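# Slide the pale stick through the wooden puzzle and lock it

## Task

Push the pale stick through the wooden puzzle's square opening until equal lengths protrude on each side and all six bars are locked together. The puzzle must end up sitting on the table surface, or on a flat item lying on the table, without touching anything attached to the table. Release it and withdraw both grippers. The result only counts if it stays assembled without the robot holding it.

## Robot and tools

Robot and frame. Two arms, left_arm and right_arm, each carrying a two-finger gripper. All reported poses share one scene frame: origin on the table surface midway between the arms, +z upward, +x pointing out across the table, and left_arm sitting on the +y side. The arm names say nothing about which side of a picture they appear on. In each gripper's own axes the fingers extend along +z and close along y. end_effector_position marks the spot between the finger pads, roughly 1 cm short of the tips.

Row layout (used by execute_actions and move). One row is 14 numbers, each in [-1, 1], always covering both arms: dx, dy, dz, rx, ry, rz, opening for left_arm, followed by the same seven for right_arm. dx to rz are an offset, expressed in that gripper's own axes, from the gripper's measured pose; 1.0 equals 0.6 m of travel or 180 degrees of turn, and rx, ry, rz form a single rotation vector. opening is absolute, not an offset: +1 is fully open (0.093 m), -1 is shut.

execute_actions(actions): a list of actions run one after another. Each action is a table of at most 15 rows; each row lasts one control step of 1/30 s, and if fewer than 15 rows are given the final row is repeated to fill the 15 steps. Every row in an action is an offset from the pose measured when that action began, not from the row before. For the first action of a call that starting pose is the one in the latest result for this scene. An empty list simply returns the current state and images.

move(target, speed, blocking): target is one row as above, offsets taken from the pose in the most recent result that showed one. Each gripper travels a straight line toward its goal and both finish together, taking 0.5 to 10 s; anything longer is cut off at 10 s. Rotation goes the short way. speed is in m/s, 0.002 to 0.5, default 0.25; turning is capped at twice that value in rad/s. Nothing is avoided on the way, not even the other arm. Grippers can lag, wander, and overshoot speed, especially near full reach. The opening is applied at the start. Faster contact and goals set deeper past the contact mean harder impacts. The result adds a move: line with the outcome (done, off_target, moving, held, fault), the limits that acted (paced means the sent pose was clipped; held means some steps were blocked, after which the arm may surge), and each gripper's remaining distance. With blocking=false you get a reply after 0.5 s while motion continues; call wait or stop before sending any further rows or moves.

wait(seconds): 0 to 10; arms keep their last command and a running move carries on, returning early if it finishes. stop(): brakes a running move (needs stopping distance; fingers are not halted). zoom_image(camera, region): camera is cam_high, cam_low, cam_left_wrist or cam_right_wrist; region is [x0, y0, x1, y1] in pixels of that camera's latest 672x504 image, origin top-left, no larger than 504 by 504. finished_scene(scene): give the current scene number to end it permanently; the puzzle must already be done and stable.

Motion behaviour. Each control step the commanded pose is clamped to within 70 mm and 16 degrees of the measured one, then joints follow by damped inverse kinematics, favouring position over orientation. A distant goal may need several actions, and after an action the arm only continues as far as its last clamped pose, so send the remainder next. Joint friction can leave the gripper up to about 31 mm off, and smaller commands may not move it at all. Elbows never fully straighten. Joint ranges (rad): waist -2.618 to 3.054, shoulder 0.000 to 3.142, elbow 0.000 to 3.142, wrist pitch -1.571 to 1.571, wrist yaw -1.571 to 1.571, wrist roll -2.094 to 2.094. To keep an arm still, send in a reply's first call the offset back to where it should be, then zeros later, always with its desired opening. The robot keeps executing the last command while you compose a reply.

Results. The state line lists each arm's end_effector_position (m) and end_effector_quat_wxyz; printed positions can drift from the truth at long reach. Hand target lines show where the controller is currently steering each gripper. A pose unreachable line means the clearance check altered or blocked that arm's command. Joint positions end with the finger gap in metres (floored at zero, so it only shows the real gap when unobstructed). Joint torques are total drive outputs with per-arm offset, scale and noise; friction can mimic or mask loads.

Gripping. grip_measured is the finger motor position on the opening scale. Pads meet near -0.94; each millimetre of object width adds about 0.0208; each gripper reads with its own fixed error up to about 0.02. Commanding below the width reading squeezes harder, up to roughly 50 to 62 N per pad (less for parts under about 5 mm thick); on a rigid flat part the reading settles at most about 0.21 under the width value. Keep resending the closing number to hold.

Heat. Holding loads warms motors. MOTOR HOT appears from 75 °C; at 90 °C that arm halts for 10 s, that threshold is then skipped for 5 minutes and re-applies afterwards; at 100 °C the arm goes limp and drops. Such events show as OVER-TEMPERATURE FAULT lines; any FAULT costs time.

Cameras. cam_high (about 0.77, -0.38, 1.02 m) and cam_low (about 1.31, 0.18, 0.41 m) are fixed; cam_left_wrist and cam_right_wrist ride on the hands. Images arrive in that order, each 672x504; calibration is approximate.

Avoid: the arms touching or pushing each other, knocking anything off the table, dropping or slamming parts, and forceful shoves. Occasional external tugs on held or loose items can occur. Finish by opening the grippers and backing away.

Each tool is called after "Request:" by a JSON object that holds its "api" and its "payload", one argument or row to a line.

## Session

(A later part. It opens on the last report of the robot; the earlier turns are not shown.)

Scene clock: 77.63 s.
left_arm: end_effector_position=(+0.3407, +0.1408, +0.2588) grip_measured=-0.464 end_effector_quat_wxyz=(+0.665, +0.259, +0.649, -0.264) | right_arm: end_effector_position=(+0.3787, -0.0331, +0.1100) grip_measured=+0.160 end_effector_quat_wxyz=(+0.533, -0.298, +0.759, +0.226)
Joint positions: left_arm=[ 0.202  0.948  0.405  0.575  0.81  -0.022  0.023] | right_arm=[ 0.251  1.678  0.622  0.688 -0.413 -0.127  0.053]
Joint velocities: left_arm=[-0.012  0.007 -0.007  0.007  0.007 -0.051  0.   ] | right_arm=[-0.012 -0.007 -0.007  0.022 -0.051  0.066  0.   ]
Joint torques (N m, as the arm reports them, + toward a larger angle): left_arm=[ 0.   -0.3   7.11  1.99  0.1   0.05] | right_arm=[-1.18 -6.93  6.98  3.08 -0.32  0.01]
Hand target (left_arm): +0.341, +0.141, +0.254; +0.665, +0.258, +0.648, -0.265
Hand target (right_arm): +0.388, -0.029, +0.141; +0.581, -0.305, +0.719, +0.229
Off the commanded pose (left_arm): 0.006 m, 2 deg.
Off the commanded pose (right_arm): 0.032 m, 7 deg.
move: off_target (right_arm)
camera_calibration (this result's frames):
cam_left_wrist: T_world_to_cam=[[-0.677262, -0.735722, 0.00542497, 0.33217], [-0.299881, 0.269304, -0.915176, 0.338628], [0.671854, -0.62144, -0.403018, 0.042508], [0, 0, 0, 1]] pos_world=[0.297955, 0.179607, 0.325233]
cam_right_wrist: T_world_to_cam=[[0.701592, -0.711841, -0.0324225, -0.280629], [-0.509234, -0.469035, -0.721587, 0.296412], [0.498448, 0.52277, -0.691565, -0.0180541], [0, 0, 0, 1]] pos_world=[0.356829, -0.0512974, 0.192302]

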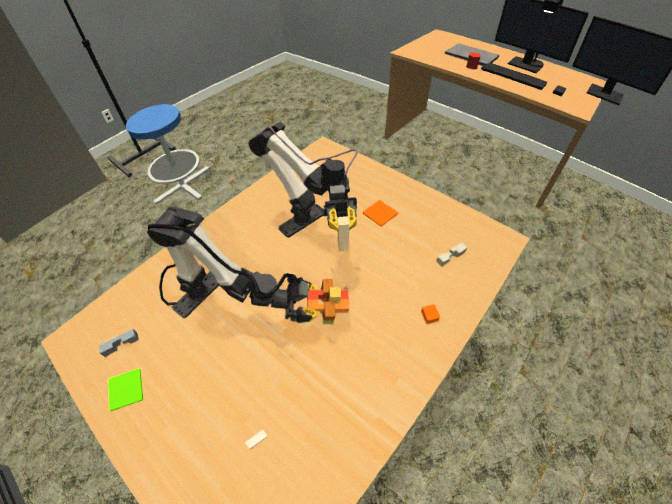

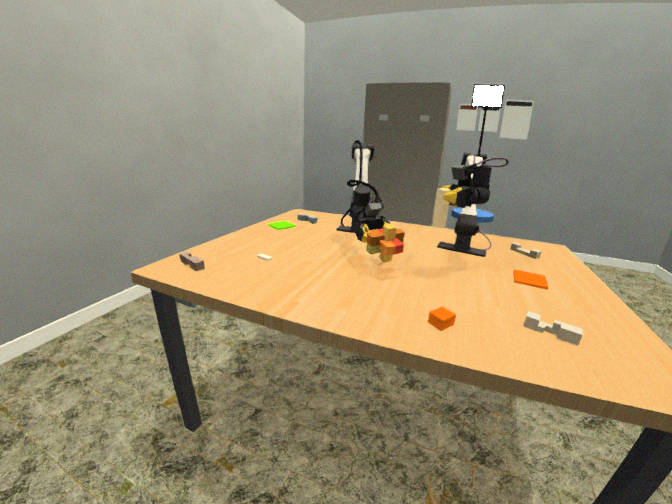

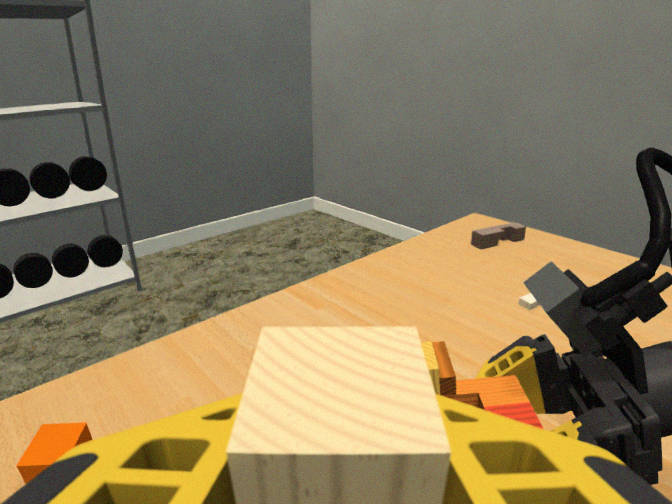

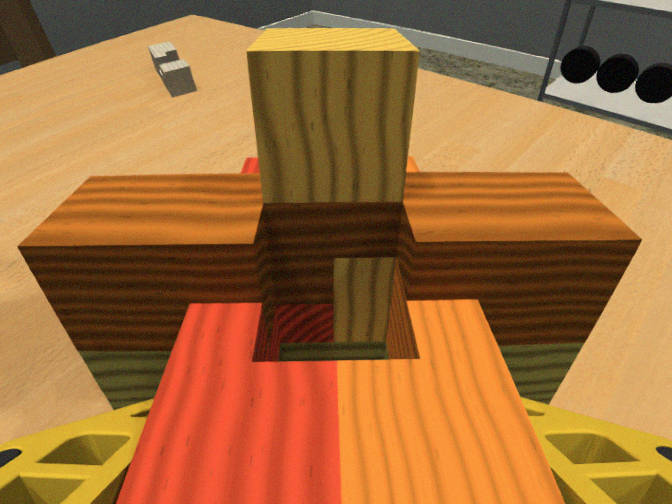

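Request:
{"api": "move", "payload": {
  "target": [0.008,0,0,0,0,0,-0.5, 0.045,0,0.016,0,-0.055,-0.01,0.12],
  "speed": 0.03
}}

Request:
{"api": "zoom_image", "payload": {
  "camera": "cam_low",
  "region": [340, 200, 440, 280]
}}

Scene clock: 83.03 s.
left_arm: end_effector_position=(+0.3407, +0.1407, +0.2562) grip_measured=-0.464 end_effector_quat_wxyz=(+0.660, +0.257, +0.654, -0.266) | right_arm: end_effector_position=(+0.3787, -0.0326, +0.0649) grip_measured=+0.160 end_effector_quat_wxyz=(+0.570, -0.288, +0.733, +0.234)
Joint positions: left_arm=[ 0.202  0.948  0.405  0.561  0.81  -0.023  0.023] | right_arm=[ 0.251  1.955  0.531  1.159 -0.417 -0.095  0.053]
Joint velocities: left_arm=[-0.017 -0.007 -0.027  0.051 -0.037  0.037 -0.   ] | right_arm=[-0.012  0.022 -0.002  0.007 -0.051 -0.037  0.   ]
Joint torques (N m, as the arm reports them, + toward a larger angle): left_arm=[-0.25 -1.09  7.25  1.99  0.07  0.14] | right_arm=[-0.72 -7.49  2.92  2.9  -0.23  0.08]
Hand target (left_arm): +0.341, +0.141, +0.254; +0.664, +0.259, +0.650, -0.263
Hand target (right_arm): +0.378, -0.032, +0.081; +0.598, -0.290, +0.707, +0.240
Off the commanded pose (left_arm): 0.002 m, 1 deg.
Off the commanded pose (right_arm): 0.016 m, 5 deg.
move: off_target (right_arm)
camera_calibration (this result's frames):
cam_left_wrist: T_world_to_cam=[[-0.677393, -0.735433, 0.0166598, 0.329295], [-0.313361, 0.267993, -0.911035, 0.339907], [0.66554, -0.622349, -0.411992, 0.0459614], [0, 0, 0, 1]] pos_world=[0.298987, 0.179686, 0.323117]
cam_right_wrist: T_world_to_cam=[[0.699126, -0.714727, -0.019674, -0.281722], [-0.45453, -0.423032, -0.783866, 0.24895], [0.551928, 0.556964, -0.620618, -0.0732187], [0, 0, 0, 1]] pos_world=[0.350526, -0.0552601, 0.14416]

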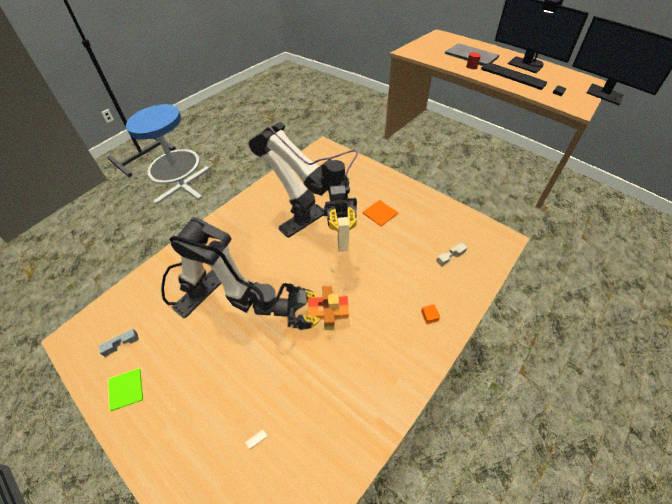

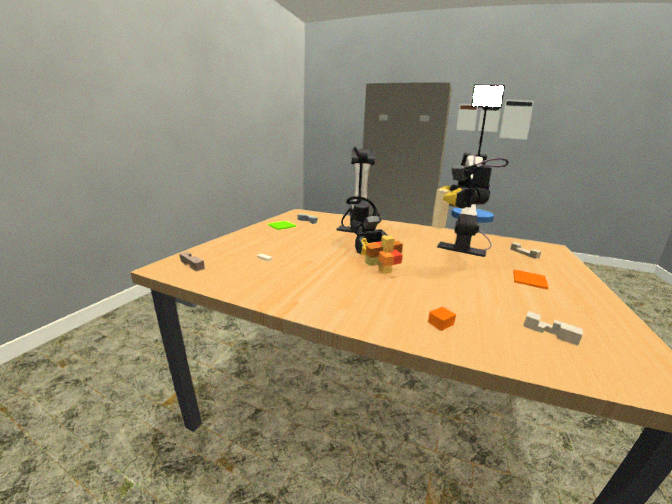

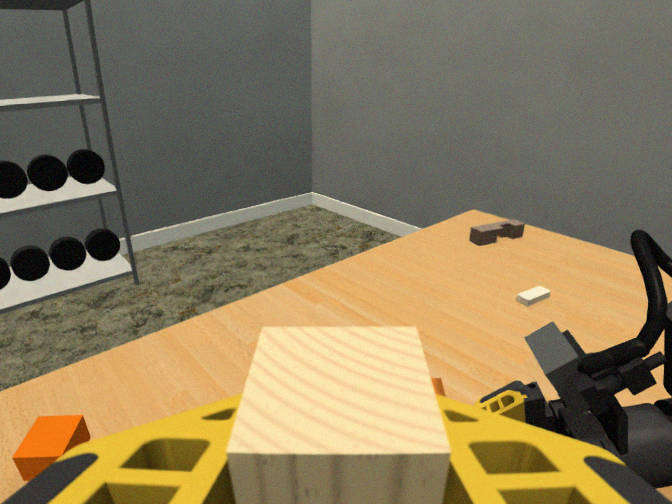

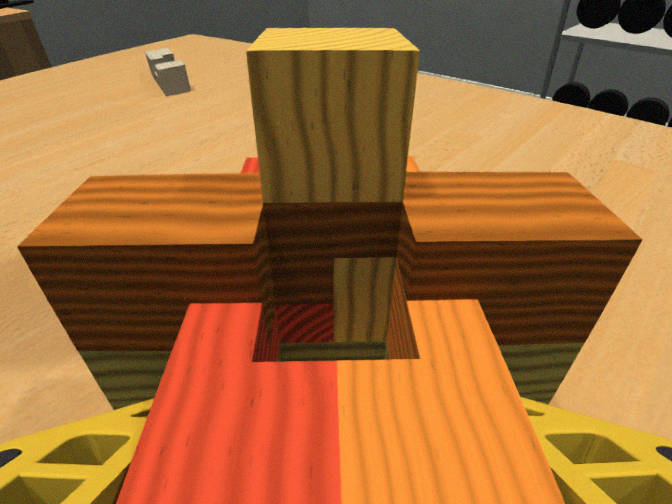

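Region (340, 200, 440, 280) of cam_low's 672x504 image, scaled by 5.040, with more detail than that image has; it fills the top 403 rows of this view, and the rest is white.

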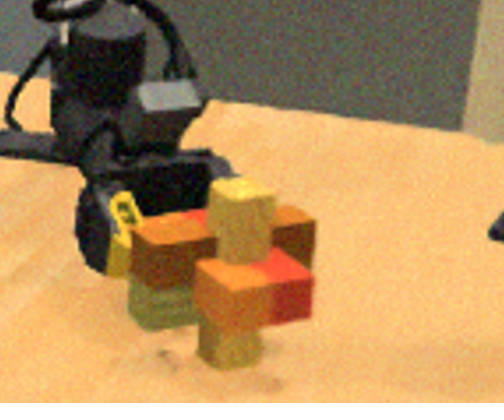

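Request:
{"api": "move", "payload": {
  "target": [0.022,-0.127,0.246,0.014,0,0.003,-0.5, 0.005,0,0,0,-0.018,-0.005,0.12],
  "speed": 0.08
}}

Request:
{"api": "zoom_image", "payload": {
  "camera": "cam_low",
  "region": [330, 160, 450, 280]
}}

Request:
{"api": "zoom_image", "payload": {
  "camera": "cam_high",
  "region": [270, 220, 390, 340]
}}

Scene clock: 89.37 s.
left_arm: end_effector_position=(+0.3851, -0.0122, +0.2216) grip_measured=-0.464 end_effector_quat_wxyz=(+0.627, +0.281, +0.673, -0.275) | right_arm: end_effector_position=(+0.3811, -0.0316, +0.0613) grip_measured=+0.160 end_effector_quat_wxyz=(+0.587, -0.289, +0.719, +0.234)
Joint positions: left_arm=[-0.387  1.434  0.615  0.752  0.273 -0.001  0.023] | right_arm=[ 0.251  2.023  0.53   1.272 -0.417 -0.093  0.053]
Joint velocities: left_arm=[-0.012 -0.007 -0.007 -0.051  0.007 -0.066  0.   ] | right_arm=[-0.007  0.002  0.002 -0.037 -0.007 -0.095  0.   ]
Joint torques (N m, as the arm reports them, + toward a larger angle): left_arm=[-0.56 -5.14 10.81  2.35 -0.03  0.18] | right_arm=[-0.77 -6.74  2.57  2.45 -0.09  0.11]
Hand target (left_arm): +0.391, -0.017, +0.245; +0.654, +0.277, +0.648, -0.274
Hand target (right_arm): +0.378, -0.033, +0.062; +0.592, -0.287, +0.714, +0.237
Off the commanded pose (left_arm): 0.026 m, 5 deg.
Off the commanded pose (right_arm): 0.003 m, 1 deg.
move: off_target (left_arm)
camera_calibration (this result's frames):
cam_left_wrist: T_world_to_cam=[[-0.713313, -0.700415, 0.0245431, 0.260002], [-0.351882, 0.327636, -0.876832, 0.371329], [0.606105, -0.634092, -0.480171, -0.0551112], [0, 0, 0, 1]] pos_world=[0.34953, 0.025503, 0.292749]
cam_right_wrist: T_world_to_cam=[[0.699866, -0.714269, -0.0026443, -0.284091], [-0.422244, -0.410737, -0.808087, 0.237206], [0.576106, 0.566669, -0.589057, -0.0881324], [0, 0, 0, 1]] pos_world=[0.349758, -0.0555462, 0.139017]

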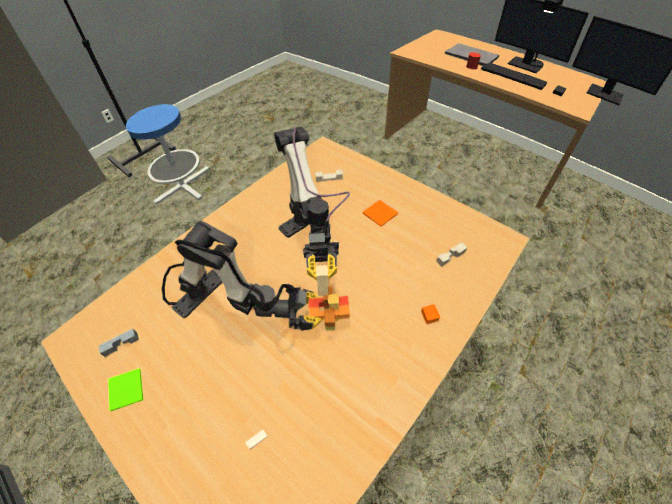

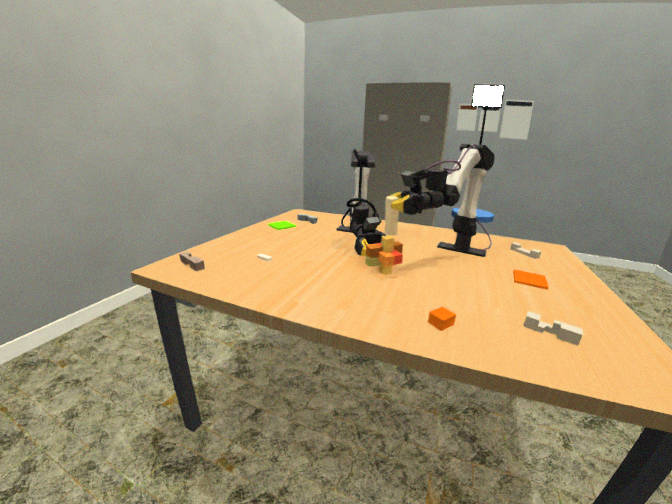

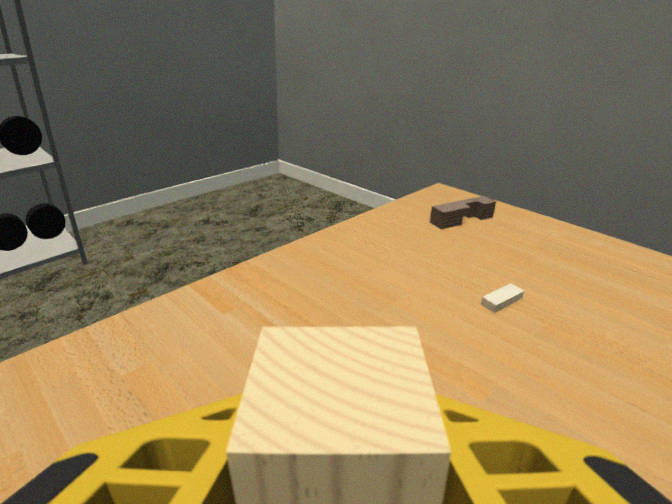

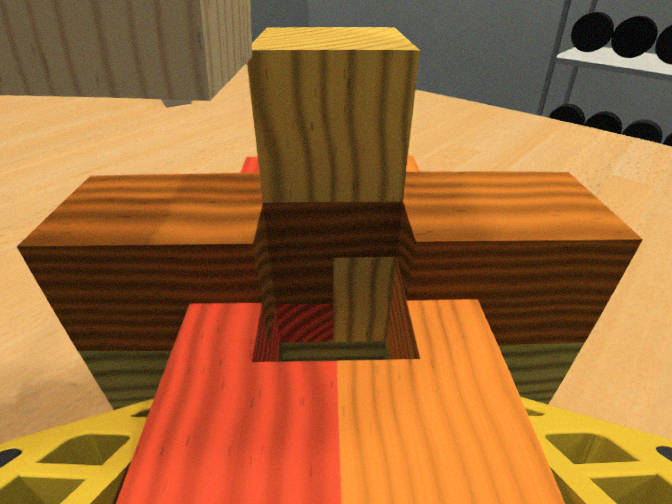

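Region (330, 160, 450, 280) of cam_low's 672x504 image, scaled by 4.200, with more detail than that image has.

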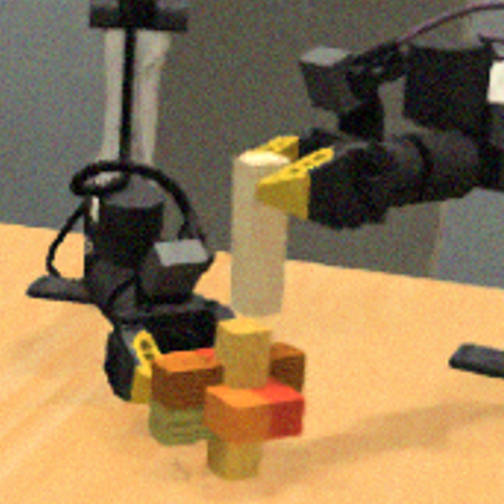

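Region (270, 220, 390, 340) of cam_high's 672x504 image, scaled by 4.200, with more detail than that image has.

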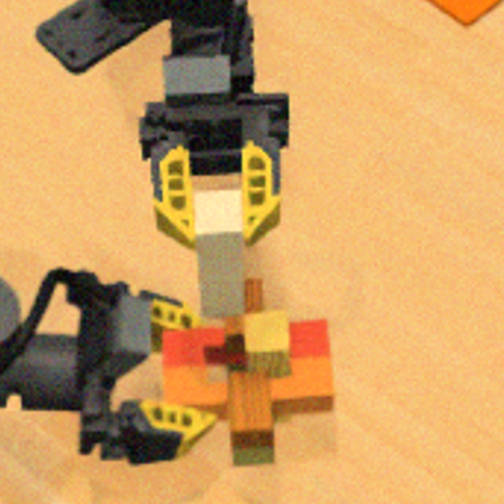

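Request:
{"api": "move", "payload": {
  "target": [-0.05,-0.02,-0.005,0,-0.03,0.006,-0.5, 0,0,0,0,-0.004,0,0.12],
  "speed": 0.03
}}

Scene clock: 94.27 s.
left_arm: end_effector_position=(+0.3811, -0.0192, +0.2245) grip_measured=-0.464 end_effector_quat_wxyz=(+0.631, +0.280, +0.669, -0.275) | right_arm: end_effector_position=(+0.3811, -0.0317, +0.0612) grip_measured=+0.160 end_effector_quat_wxyz=(+0.587, -0.289, +0.719, +0.234)
Joint positions: left_arm=[-0.419  1.434  0.615  0.765  0.239 -0.003  0.023] | right_arm=[ 0.251  2.023  0.53   1.272 -0.417 -0.093  0.053]
Joint velocities: left_arm=[ 0.012 -0.002 -0.017  0.007  0.007  0.007 -0.   ] | right_arm=[ 0.012 -0.007  0.007 -0.022  0.022 -0.081  0.   ]
Joint torques (N m, as the arm reports them, + toward a larger angle): left_arm=[-0.79 -9.21  8.25  2.27 -0.02  0.05] | right_arm=[-0.23 -6.39  3.48  2.38 -0.07  0.06]
Hand target (left_arm): +0.376, -0.019, +0.252; +0.660, +0.273, +0.640, -0.282
Hand target (right_arm): +0.381, -0.032, +0.061; +0.592, -0.287, +0.715, +0.236
Off the commanded pose (left_arm): 0.028 m, 5 deg.
Off the commanded pose (right_arm): 0.000 m, 1 deg.
move: off_target (left_arm)
camera_calibration (this result's frames):
cam_left_wrist: T_world_to_cam=[[-0.712179, -0.701668, 0.0215077, 0.252364], [-0.343385, 0.32148, -0.882461, 0.37266], [0.612281, -0.635856, -0.469894, -0.0604354], [0, 0, 0, 1]] pos_world=[0.344698, 0.0188446, 0.295032]
cam_right_wrist: T_world_to_cam=[[0.699865, -0.71427, -0.00280691, -0.284073], [-0.422535, -0.410838, -0.807884, 0.237222], [0.575894, 0.566595, -0.589335, -0.0880728], [0, 0, 0, 1]] pos_world=[0.349768, -0.0555427, 0.138946]

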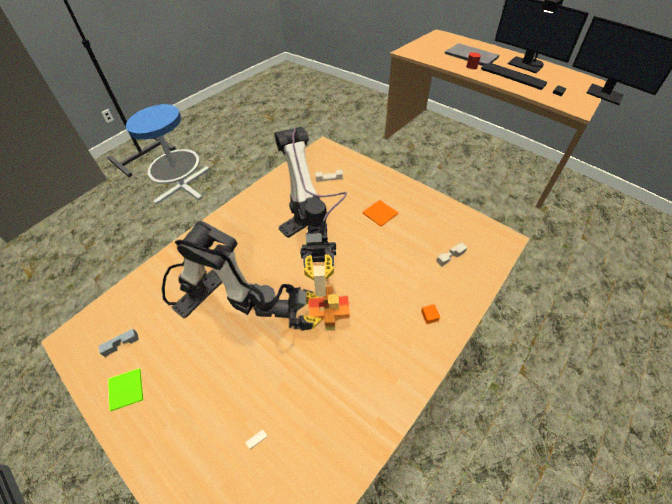

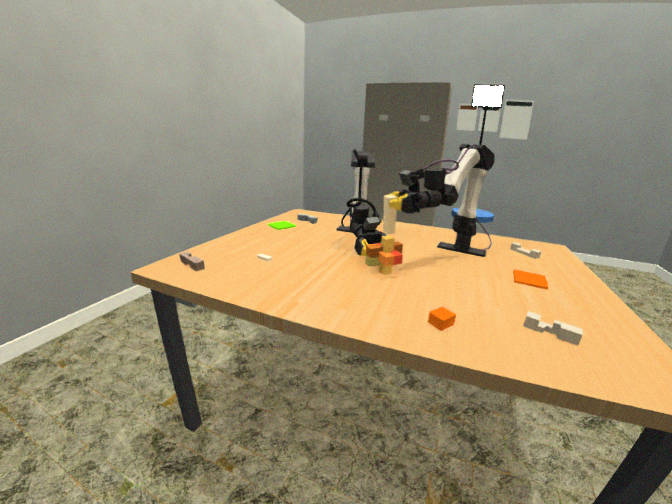

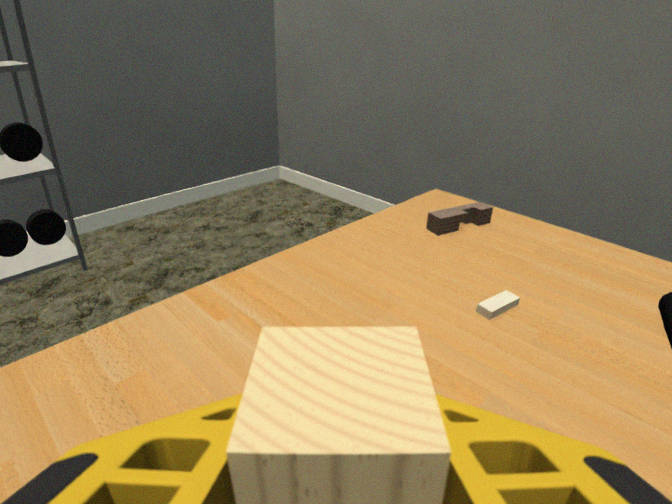

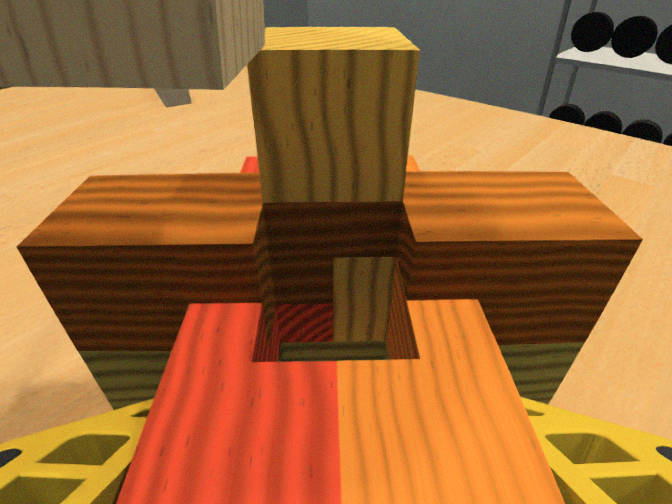

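Request:
{"api": "move", "payload": {
  "target": [0.01,0,0.042,0,-0.035,0.006,-0.5, 0,0,0,0,-0.004,0,0.12],
  "speed": 0.03
}}

Scene clock: 98.30 s.
left_arm: end_effector_position=(+0.3959, -0.0331, +0.2042) grip_measured=-0.464 end_effector_quat_wxyz=(+0.651, +0.275, +0.650, -0.278) | right_arm: end_effector_position=(+0.3811, -0.0317, +0.0612) grip_measured=+0.160 end_effector_quat_wxyz=(+0.587, -0.289, +0.719, +0.234)
Joint positions: left_arm=[-0.433  1.616  0.615  1.005  0.222 -0.005  0.023] | right_arm=[ 0.251  2.023  0.53   1.272 -0.417 -0.093  0.053]
Joint velocities: left_arm=[-0.007 -0.002  0.007  0.095 -0.007  0.022 -0.   ] | right_arm=[ 0.007 -0.007 -0.002 -0.022 -0.066 -0.007 -0.001]
Joint torques (N m, as the arm reports them, + toward a larger angle): left_arm=[-0.78 -6.28  8.42  2.32  0.05  0.03] | right_arm=[-0.45 -6.23  3.56  2.38 -0.07  0.05]
Hand target (left_arm): +0.397, -0.037, +0.218; +0.669, +0.270, +0.631, -0.284
Hand target (right_arm): +0.381, -0.032, +0.061; +0.591, -0.287, +0.716, +0.236
Off the commanded pose (left_arm): 0.014 m, 3 deg.
Off the commanded pose (right_arm): 0.000 m, 1 deg.
move: off_target (left_arm)
camera_calibration (this result's frames):
cam_left_wrist: T_world_to_cam=[[-0.711024, -0.703087, 0.0106531, 0.255329], [-0.302243, 0.291906, -0.907436, 0.352147], [0.634897, -0.648429, -0.420055, -0.107439], [0, 0, 0, 1]] pos_world=[0.356191, 0.00705818, 0.2717]
cam_right_wrist: T_world_to_cam=[[0.699865, -0.71427, -0.00280691, -0.284073], [-0.422535, -0.410838, -0.807884, 0.237222], [0.575894, 0.566595, -0.589335, -0.0880728], [0, 0, 0, 1]] pos_world=[0.349768, -0.0555427, 0.138946]

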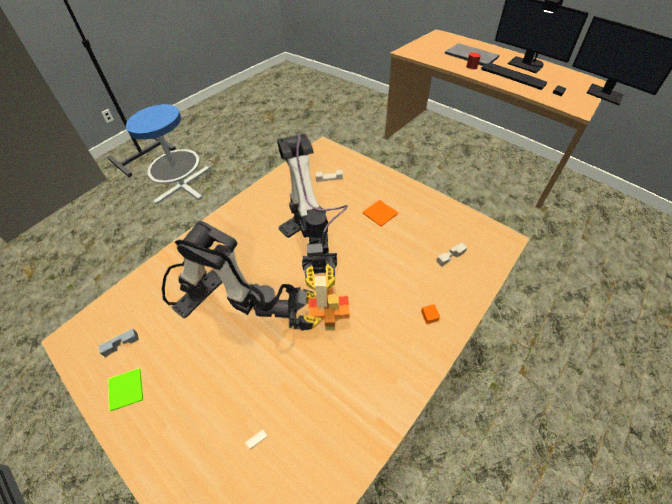

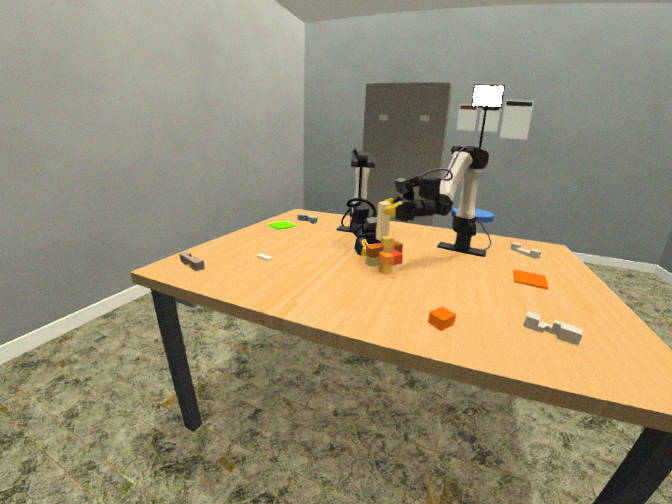

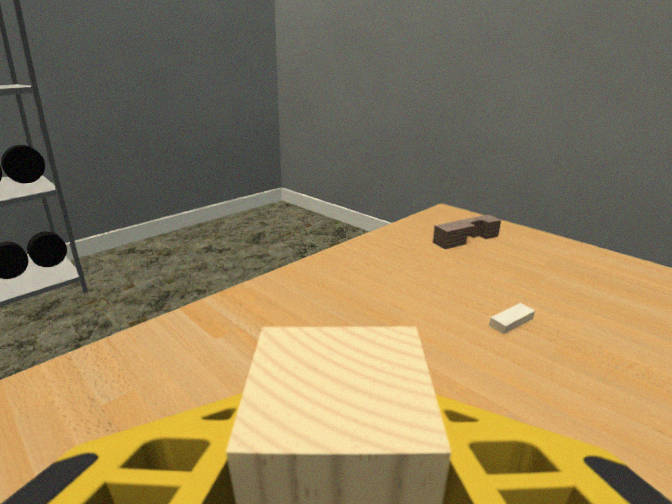

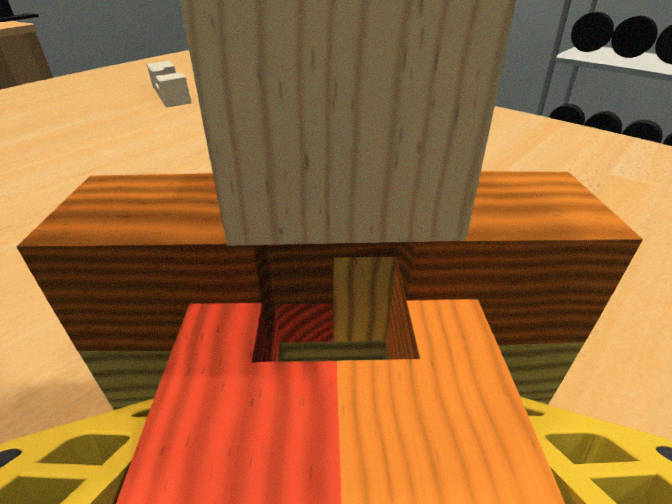

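Request:
{"api": "move", "payload": {
  "target": [-0.012,0.017,0.0,0,-0.017,0.003,-0.5, 0,0,0,0,-0.004,0,0.12],
  "speed": 0.01
}}

Scene clock: 103.70 s.
left_arm: end_effector_position=(+0.3988, -0.0303, +0.2051) grip_measured=-0.464 end_effector_quat_wxyz=(+0.655, +0.277, +0.642, -0.286) | right_arm: end_effector_position=(+0.3811, -0.0317, +0.0612) grip_measured=+0.160 end_effector_quat_wxyz=(+0.587, -0.289, +0.719, +0.234)
Joint positions: left_arm=[-0.411  1.633  0.615  1.04   0.259 -0.01   0.023] | right_arm=[ 0.251  2.023  0.53   1.272 -0.417 -0.093  0.053]
Joint velocities: left_arm=[-0.012 -0.027 -0.007  0.051  0.037  0.037  0.   ] | right_arm=[-0.012  0.002  0.002 -0.066 -0.022 -0.007  0.001]
Joint torques (N m, as the arm reports them, + toward a larger angle): left_arm=[ 0.55 -6.51  7.36  2.27  0.04  0.14] | right_arm=[-0.4  -6.23  3.5   2.37 -0.09  0.1 ]
Hand target (left_arm): +0.403, -0.026, +0.211; +0.670, +0.270, +0.632, -0.282
Hand target (right_arm): +0.381, -0.032, +0.061; +0.591, -0.287, +0.716, +0.236
Off the commanded pose (left_arm): 0.009 m, 2 deg.
Off the commanded pose (right_arm): 0.000 m, 1 deg.
move: done
camera_calibration (this result's frames):
cam_left_wrist: T_world_to_cam=[[-0.721312, -0.692515, 0.0114983, 0.263587], [-0.287605, 0.28438, -0.914555, 0.348383], [0.630074, -0.662986, -0.404298, -0.108799], [0, 0, 0, 1]] pos_world=[0.358877, 0.0113328, 0.271598]
cam_right_wrist: T_world_to_cam=[[0.699865, -0.71427, -0.00280691, -0.284073], [-0.422535, -0.410838, -0.807884, 0.237222], [0.575894, 0.566595, -0.589335, -0.0880728], [0, 0, 0, 1]] pos_world=[0.349768, -0.0555427, 0.138946]

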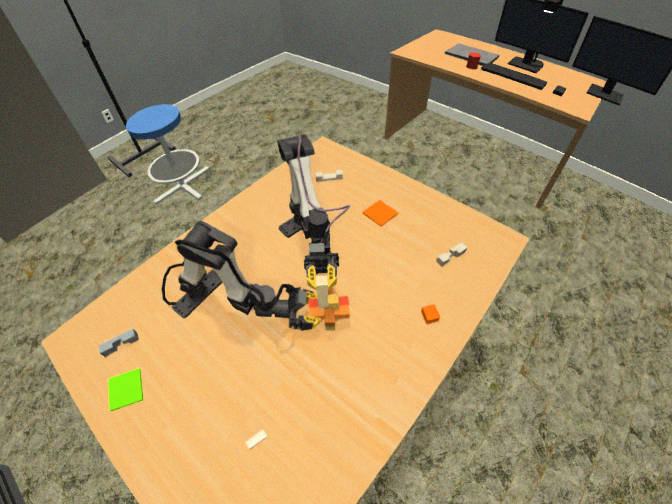

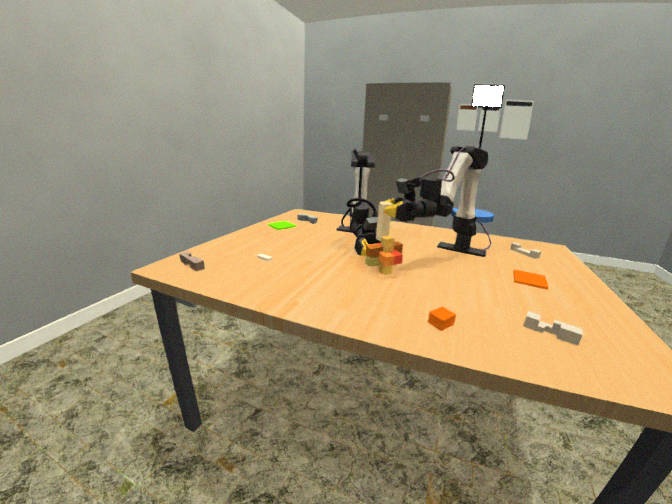

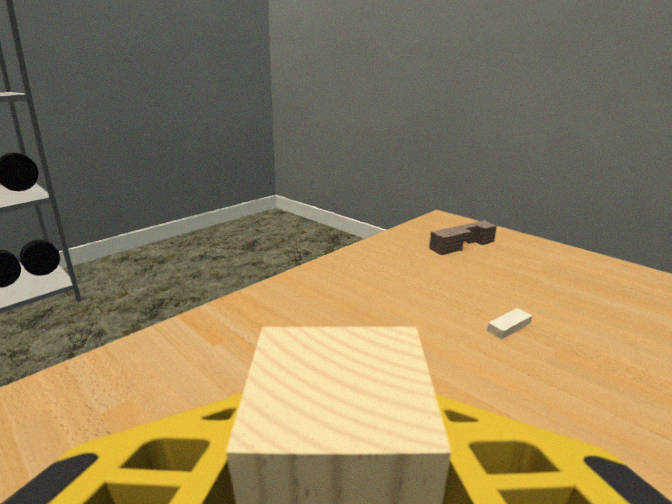

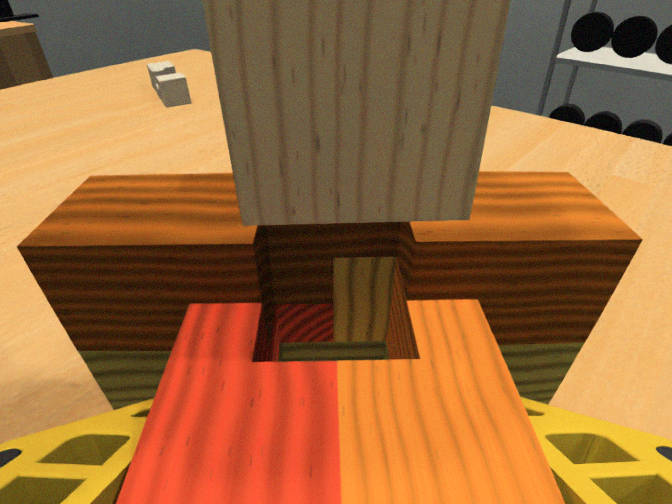

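Request:
{"api": "move", "payload": {
  "target": [0.008,0.012,-0.004,0,0,0.003,-0.5, 0,0,0,0,-0.004,0,0.12],
  "speed": 0.01
}}

Scene clock: 106.50 s.
left_arm: end_effector_position=(+0.3982, -0.0297, +0.2008) grip_measured=-0.464 end_effector_quat_wxyz=(+0.646, +0.284, +0.646, -0.291) | right_arm: end_effector_position=(+0.3811, -0.0317, +0.0612) grip_measured=+0.160 end_effector_quat_wxyz=(+0.587, -0.289, +0.719, +0.234)
Joint positions: left_arm=[-0.4    1.634  0.615  1.022  0.29  -0.01   0.023] | right_arm=[ 0.251  2.023  0.53   1.272 -0.417 -0.093  0.053]
Joint velocities: left_arm=[-0.017  0.012  0.002  0.051 -0.051 -0.051 -0.001] | right_arm=[-0.007 -0.007  0.002 -0.051  0.022  0.022  0.001]
Joint torques (N m, as the arm reports them, + toward a larger angle): left_arm=[ 0.82 -6.16  6.55  2.24  0.    0.23] | right_arm=[-0.31 -6.39  3.48  2.36 -0.03  0.09]
Hand target (left_arm): +0.402, -0.024, +0.200; +0.656, +0.280, +0.642, -0.283
Hand target (right_arm): +0.381, -0.032, +0.061; +0.591, -0.287, +0.716, +0.236
Off the commanded pose (left_arm): 0.007 m, 2 deg.
Off the commanded pose (right_arm): 0.000 m, 1 deg.
move: done
camera_calibration (this result's frames):
cam_left_wrist: T_world_to_cam=[[-0.734702, -0.678208, 0.0157422, 0.268547], [-0.295513, 0.299069, -0.90732, 0.346217], [0.610643, -0.671262, -0.420146, -0.0991006], [0, 0, 0, 1]] pos_world=[0.360129, 0.0120653, 0.268266]
cam_right_wrist: T_world_to_cam=[[0.699865, -0.71427, -0.00280691, -0.284073], [-0.422535, -0.410838, -0.807884, 0.237222], [0.575894, 0.566595, -0.589335, -0.0880728], [0, 0, 0, 1]] pos_world=[0.349768, -0.0555427, 0.138946]

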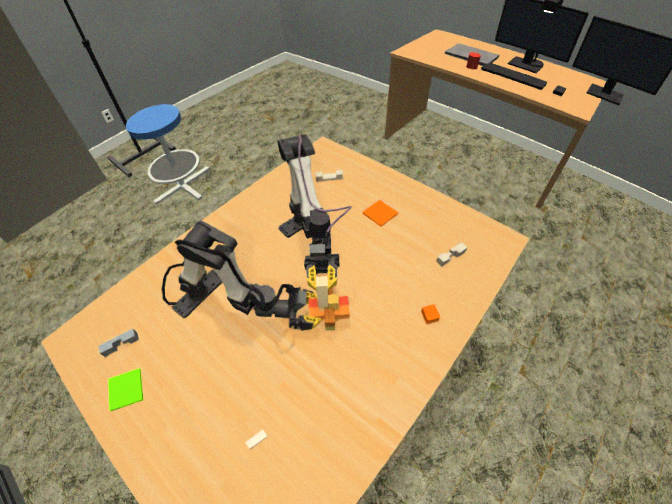

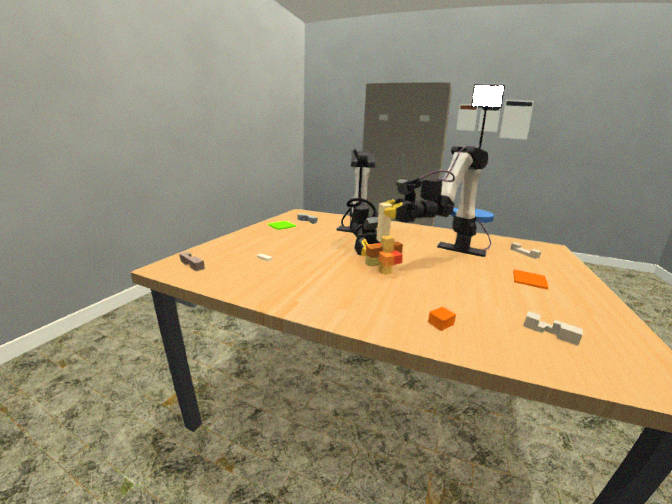

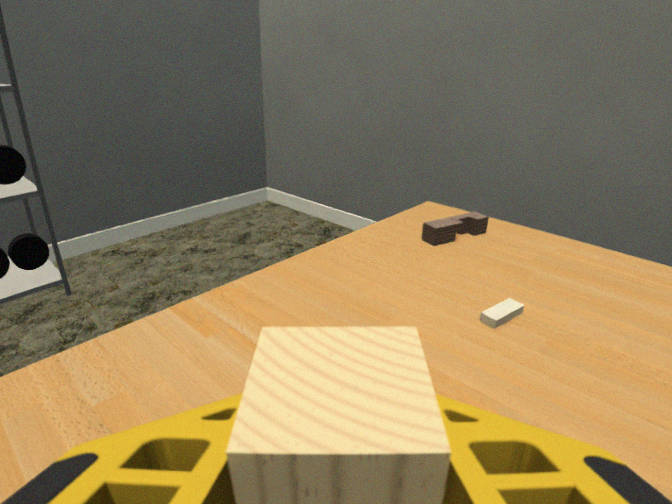

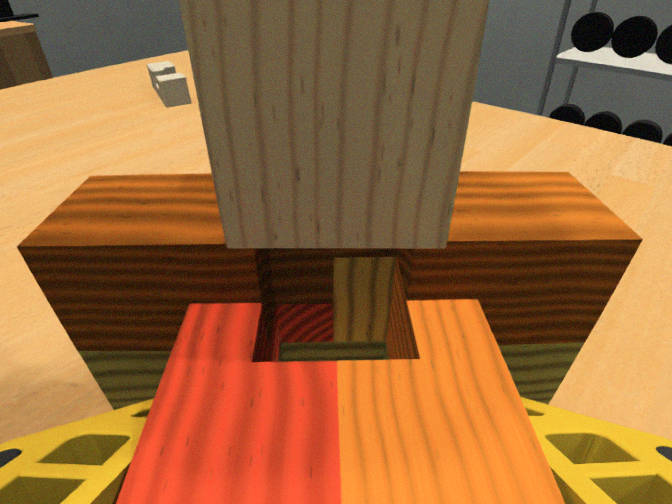

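Request:
{"api": "move", "payload": {
  "target": [0.035,0.008,-0.002,-0.008,-0.007,0.006,-0.5, 0,0,0,0,-0.004,0,0.12],
  "speed": 0.01
}}

Scene clock: 110.17 s.
left_arm: end_effector_position=(+0.3982, -0.0307, +0.1902) grip_measured=-0.464 end_effector_quat_wxyz=(+0.657, +0.285, +0.633, -0.295) | right_arm: end_effector_position=(+0.3811, -0.0317, +0.0612) grip_measured=+0.160 end_effector_quat_wxyz=(+0.587, -0.287, +0.720, +0.235)
Joint positions: left_arm=[-0.4    1.707  0.59   1.156  0.296 -0.01   0.023] | right_arm=[ 0.251  2.023  0.53   1.272 -0.417 -0.089  0.053]
Joint velocities: left_arm=[-0.022 -0.002 -0.002  0.051 -0.037  0.022 -0.001] | right_arm=[ 0.012 -0.002 -0.002 -0.051 -0.066  0.022 -0.001]
Joint torques (N m, as the arm reports them, + toward a larger angle): left_arm=[-0.2  -5.95  5.44  2.09 -0.24  0.26] | right_arm=[-0.33 -6.4   3.4   2.34 -0.05  0.07]
Hand target (left_arm): +0.400, -0.026, +0.180; +0.658, +0.279, +0.640, -0.280
Hand target (right_arm): +0.381, -0.032, +0.061; +0.591, -0.287, +0.716, +0.236
Off the commanded pose (left_arm): 0.012 m, 2 deg.
Off the commanded pose (right_arm): 0.000 m, 1 deg.
move: off_target (left_arm)
camera_calibration (this result's frames):
cam_left_wrist: T_world_to_cam=[[-0.738901, -0.673784, 0.00640492, 0.271559], [-0.266959, 0.284005, -0.92091, 0.327634], [0.618675, -0.68217, -0.389724, -0.113594], [0, 0, 0, 1]] pos_world=[0.358398, 0.0124319, 0.255712]
cam_right_wrist: T_world_to_cam=[[0.699249, -0.714845, -0.00691719, -0.283604], [-0.425171, -0.408077, -0.8079, 0.238315], [0.574701, 0.567864, -0.589279, -0.0875814], [0, 0, 0, 1]] pos_world=[0.349968, -0.0557477, 0.138963]

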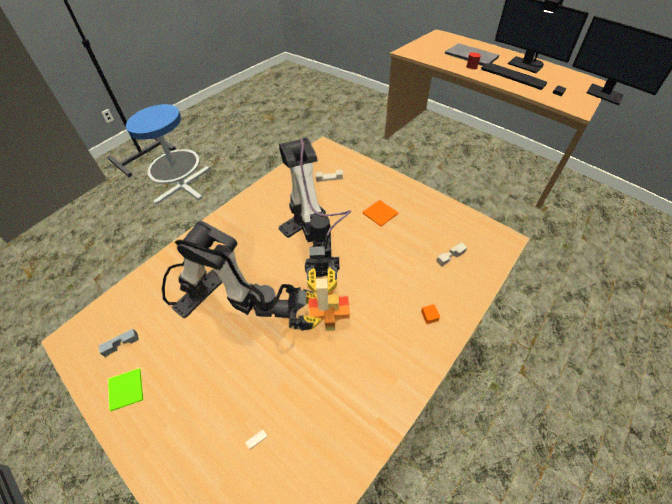

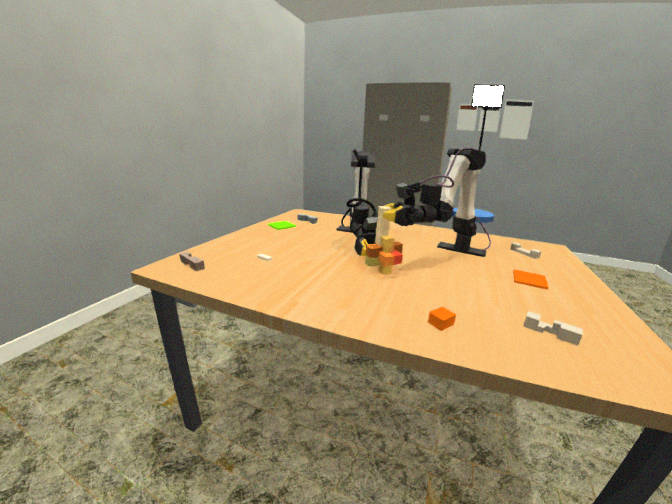

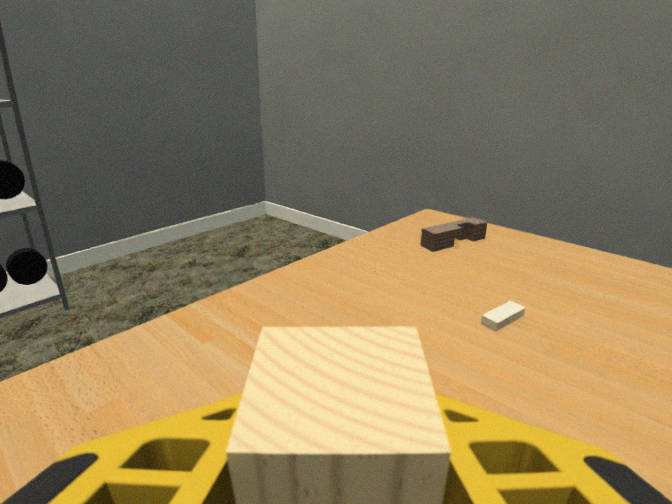

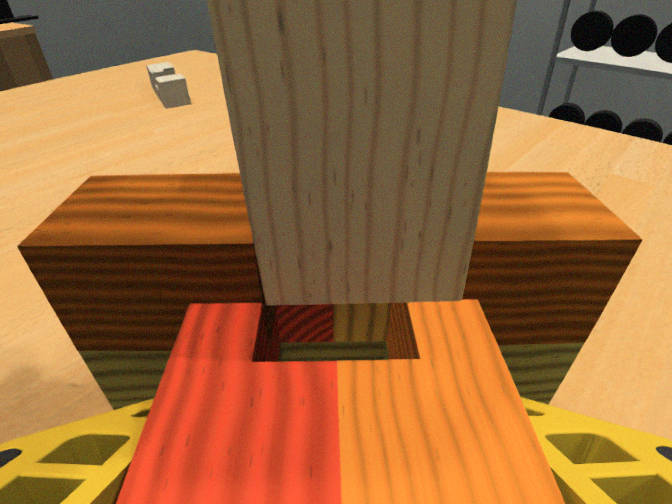

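Request:
{"api": "move", "payload": {
  "target": [0.008,0.006,-0.004,-0.01,0.009,0.004,-0.5, 0,0,0,0,-0.004,0,0.12],
  "speed": 0.01
}}

Scene clock: 114.00 s.
left_arm: end_effector_position=(+0.3977, -0.0314, +0.1894) grip_measured=-0.464 end_effector_quat_wxyz=(+0.657, +0.287, +0.633, -0.293) | right_arm: end_effector_position=(+0.3811, -0.0317, +0.0612) grip_measured=+0.160 end_effector_quat_wxyz=(+0.587, -0.287, +0.720, +0.236)
Joint positions: left_arm=[-0.401  1.708  0.59   1.154  0.296 -0.005  0.023] | right_arm=[ 0.251  2.023  0.53   1.272 -0.417 -0.088  0.053]
Joint velocities: left_arm=[-0.007 -0.007  0.012 -0.051 -0.007 -0.037  0.   ] | right_arm=[ 0.007  0.002  0.007 -0.007 -0.051  0.022 -0.   ]
Joint torques (N m, as the arm reports them, + toward a larger angle): left_arm=[-0.31 -9.04  6.09  1.55 -0.26  0.28] | right_arm=[-0.49 -6.38  3.32  2.38 -0.06  0.09]
Hand target (left_arm): +0.399, -0.027, +0.185; +0.654, +0.283, +0.644, -0.277
Hand target (right_arm): +0.381, -0.032, +0.061; +0.591, -0.286, +0.716, +0.237
Off the commanded pose (left_arm): 0.006 m, 2 deg.
Off the commanded pose (right_arm): 0.000 m, 1 deg.
move: done
camera_calibration (this result's frames):
cam_left_wrist: T_world_to_cam=[[-0.739815, -0.672806, 0.00220865, 0.271956], [-0.265264, 0.288663, -0.91995, 0.326267], [0.618311, -0.681179, -0.392029, -0.113398], [0, 0, 0, 1]] pos_world=[0.357859, 0.0115479, 0.255093]
cam_right_wrist: T_world_to_cam=[[0.699079, -0.715, -0.00803817, -0.283476], [-0.42589, -0.407324, -0.807902, 0.238613], [0.574375, 0.56821, -0.589262, -0.0874476], [0, 0, 0, 1]] pos_world=[0.350023, -0.0558037, 0.138968]

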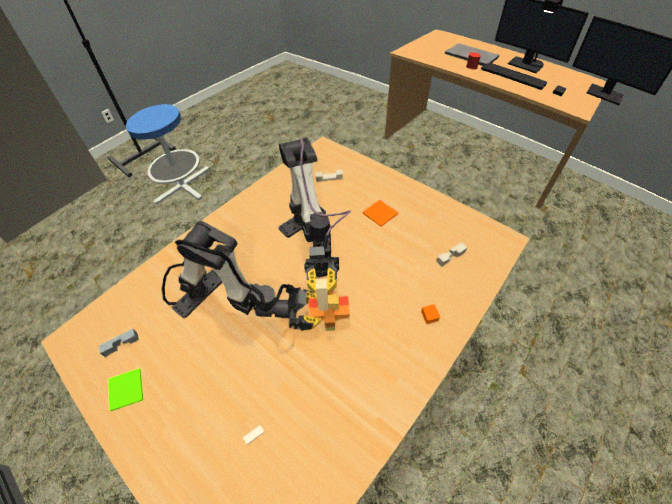

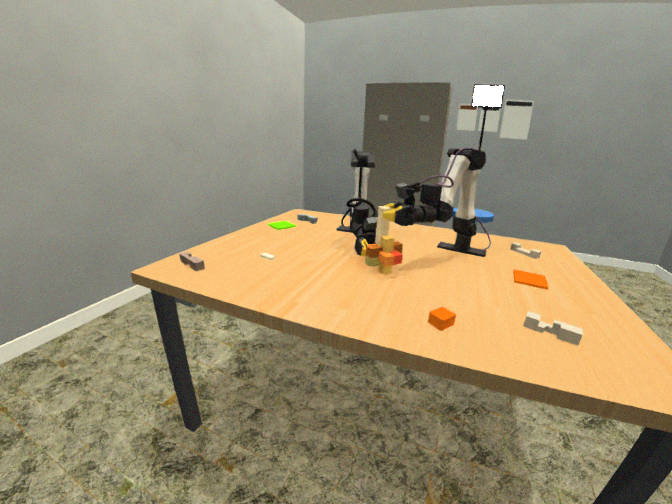

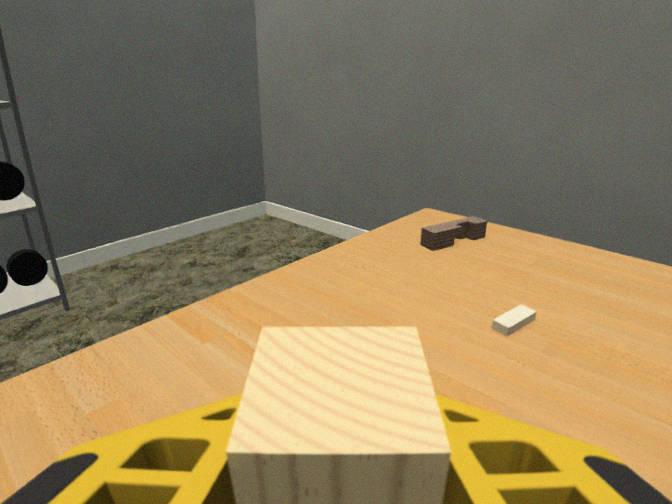

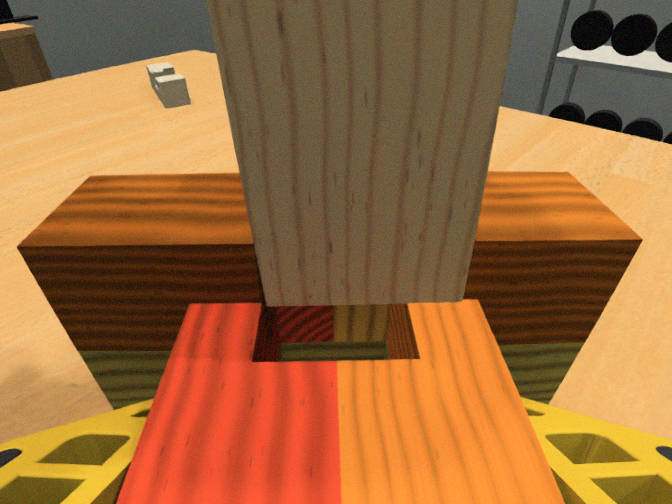

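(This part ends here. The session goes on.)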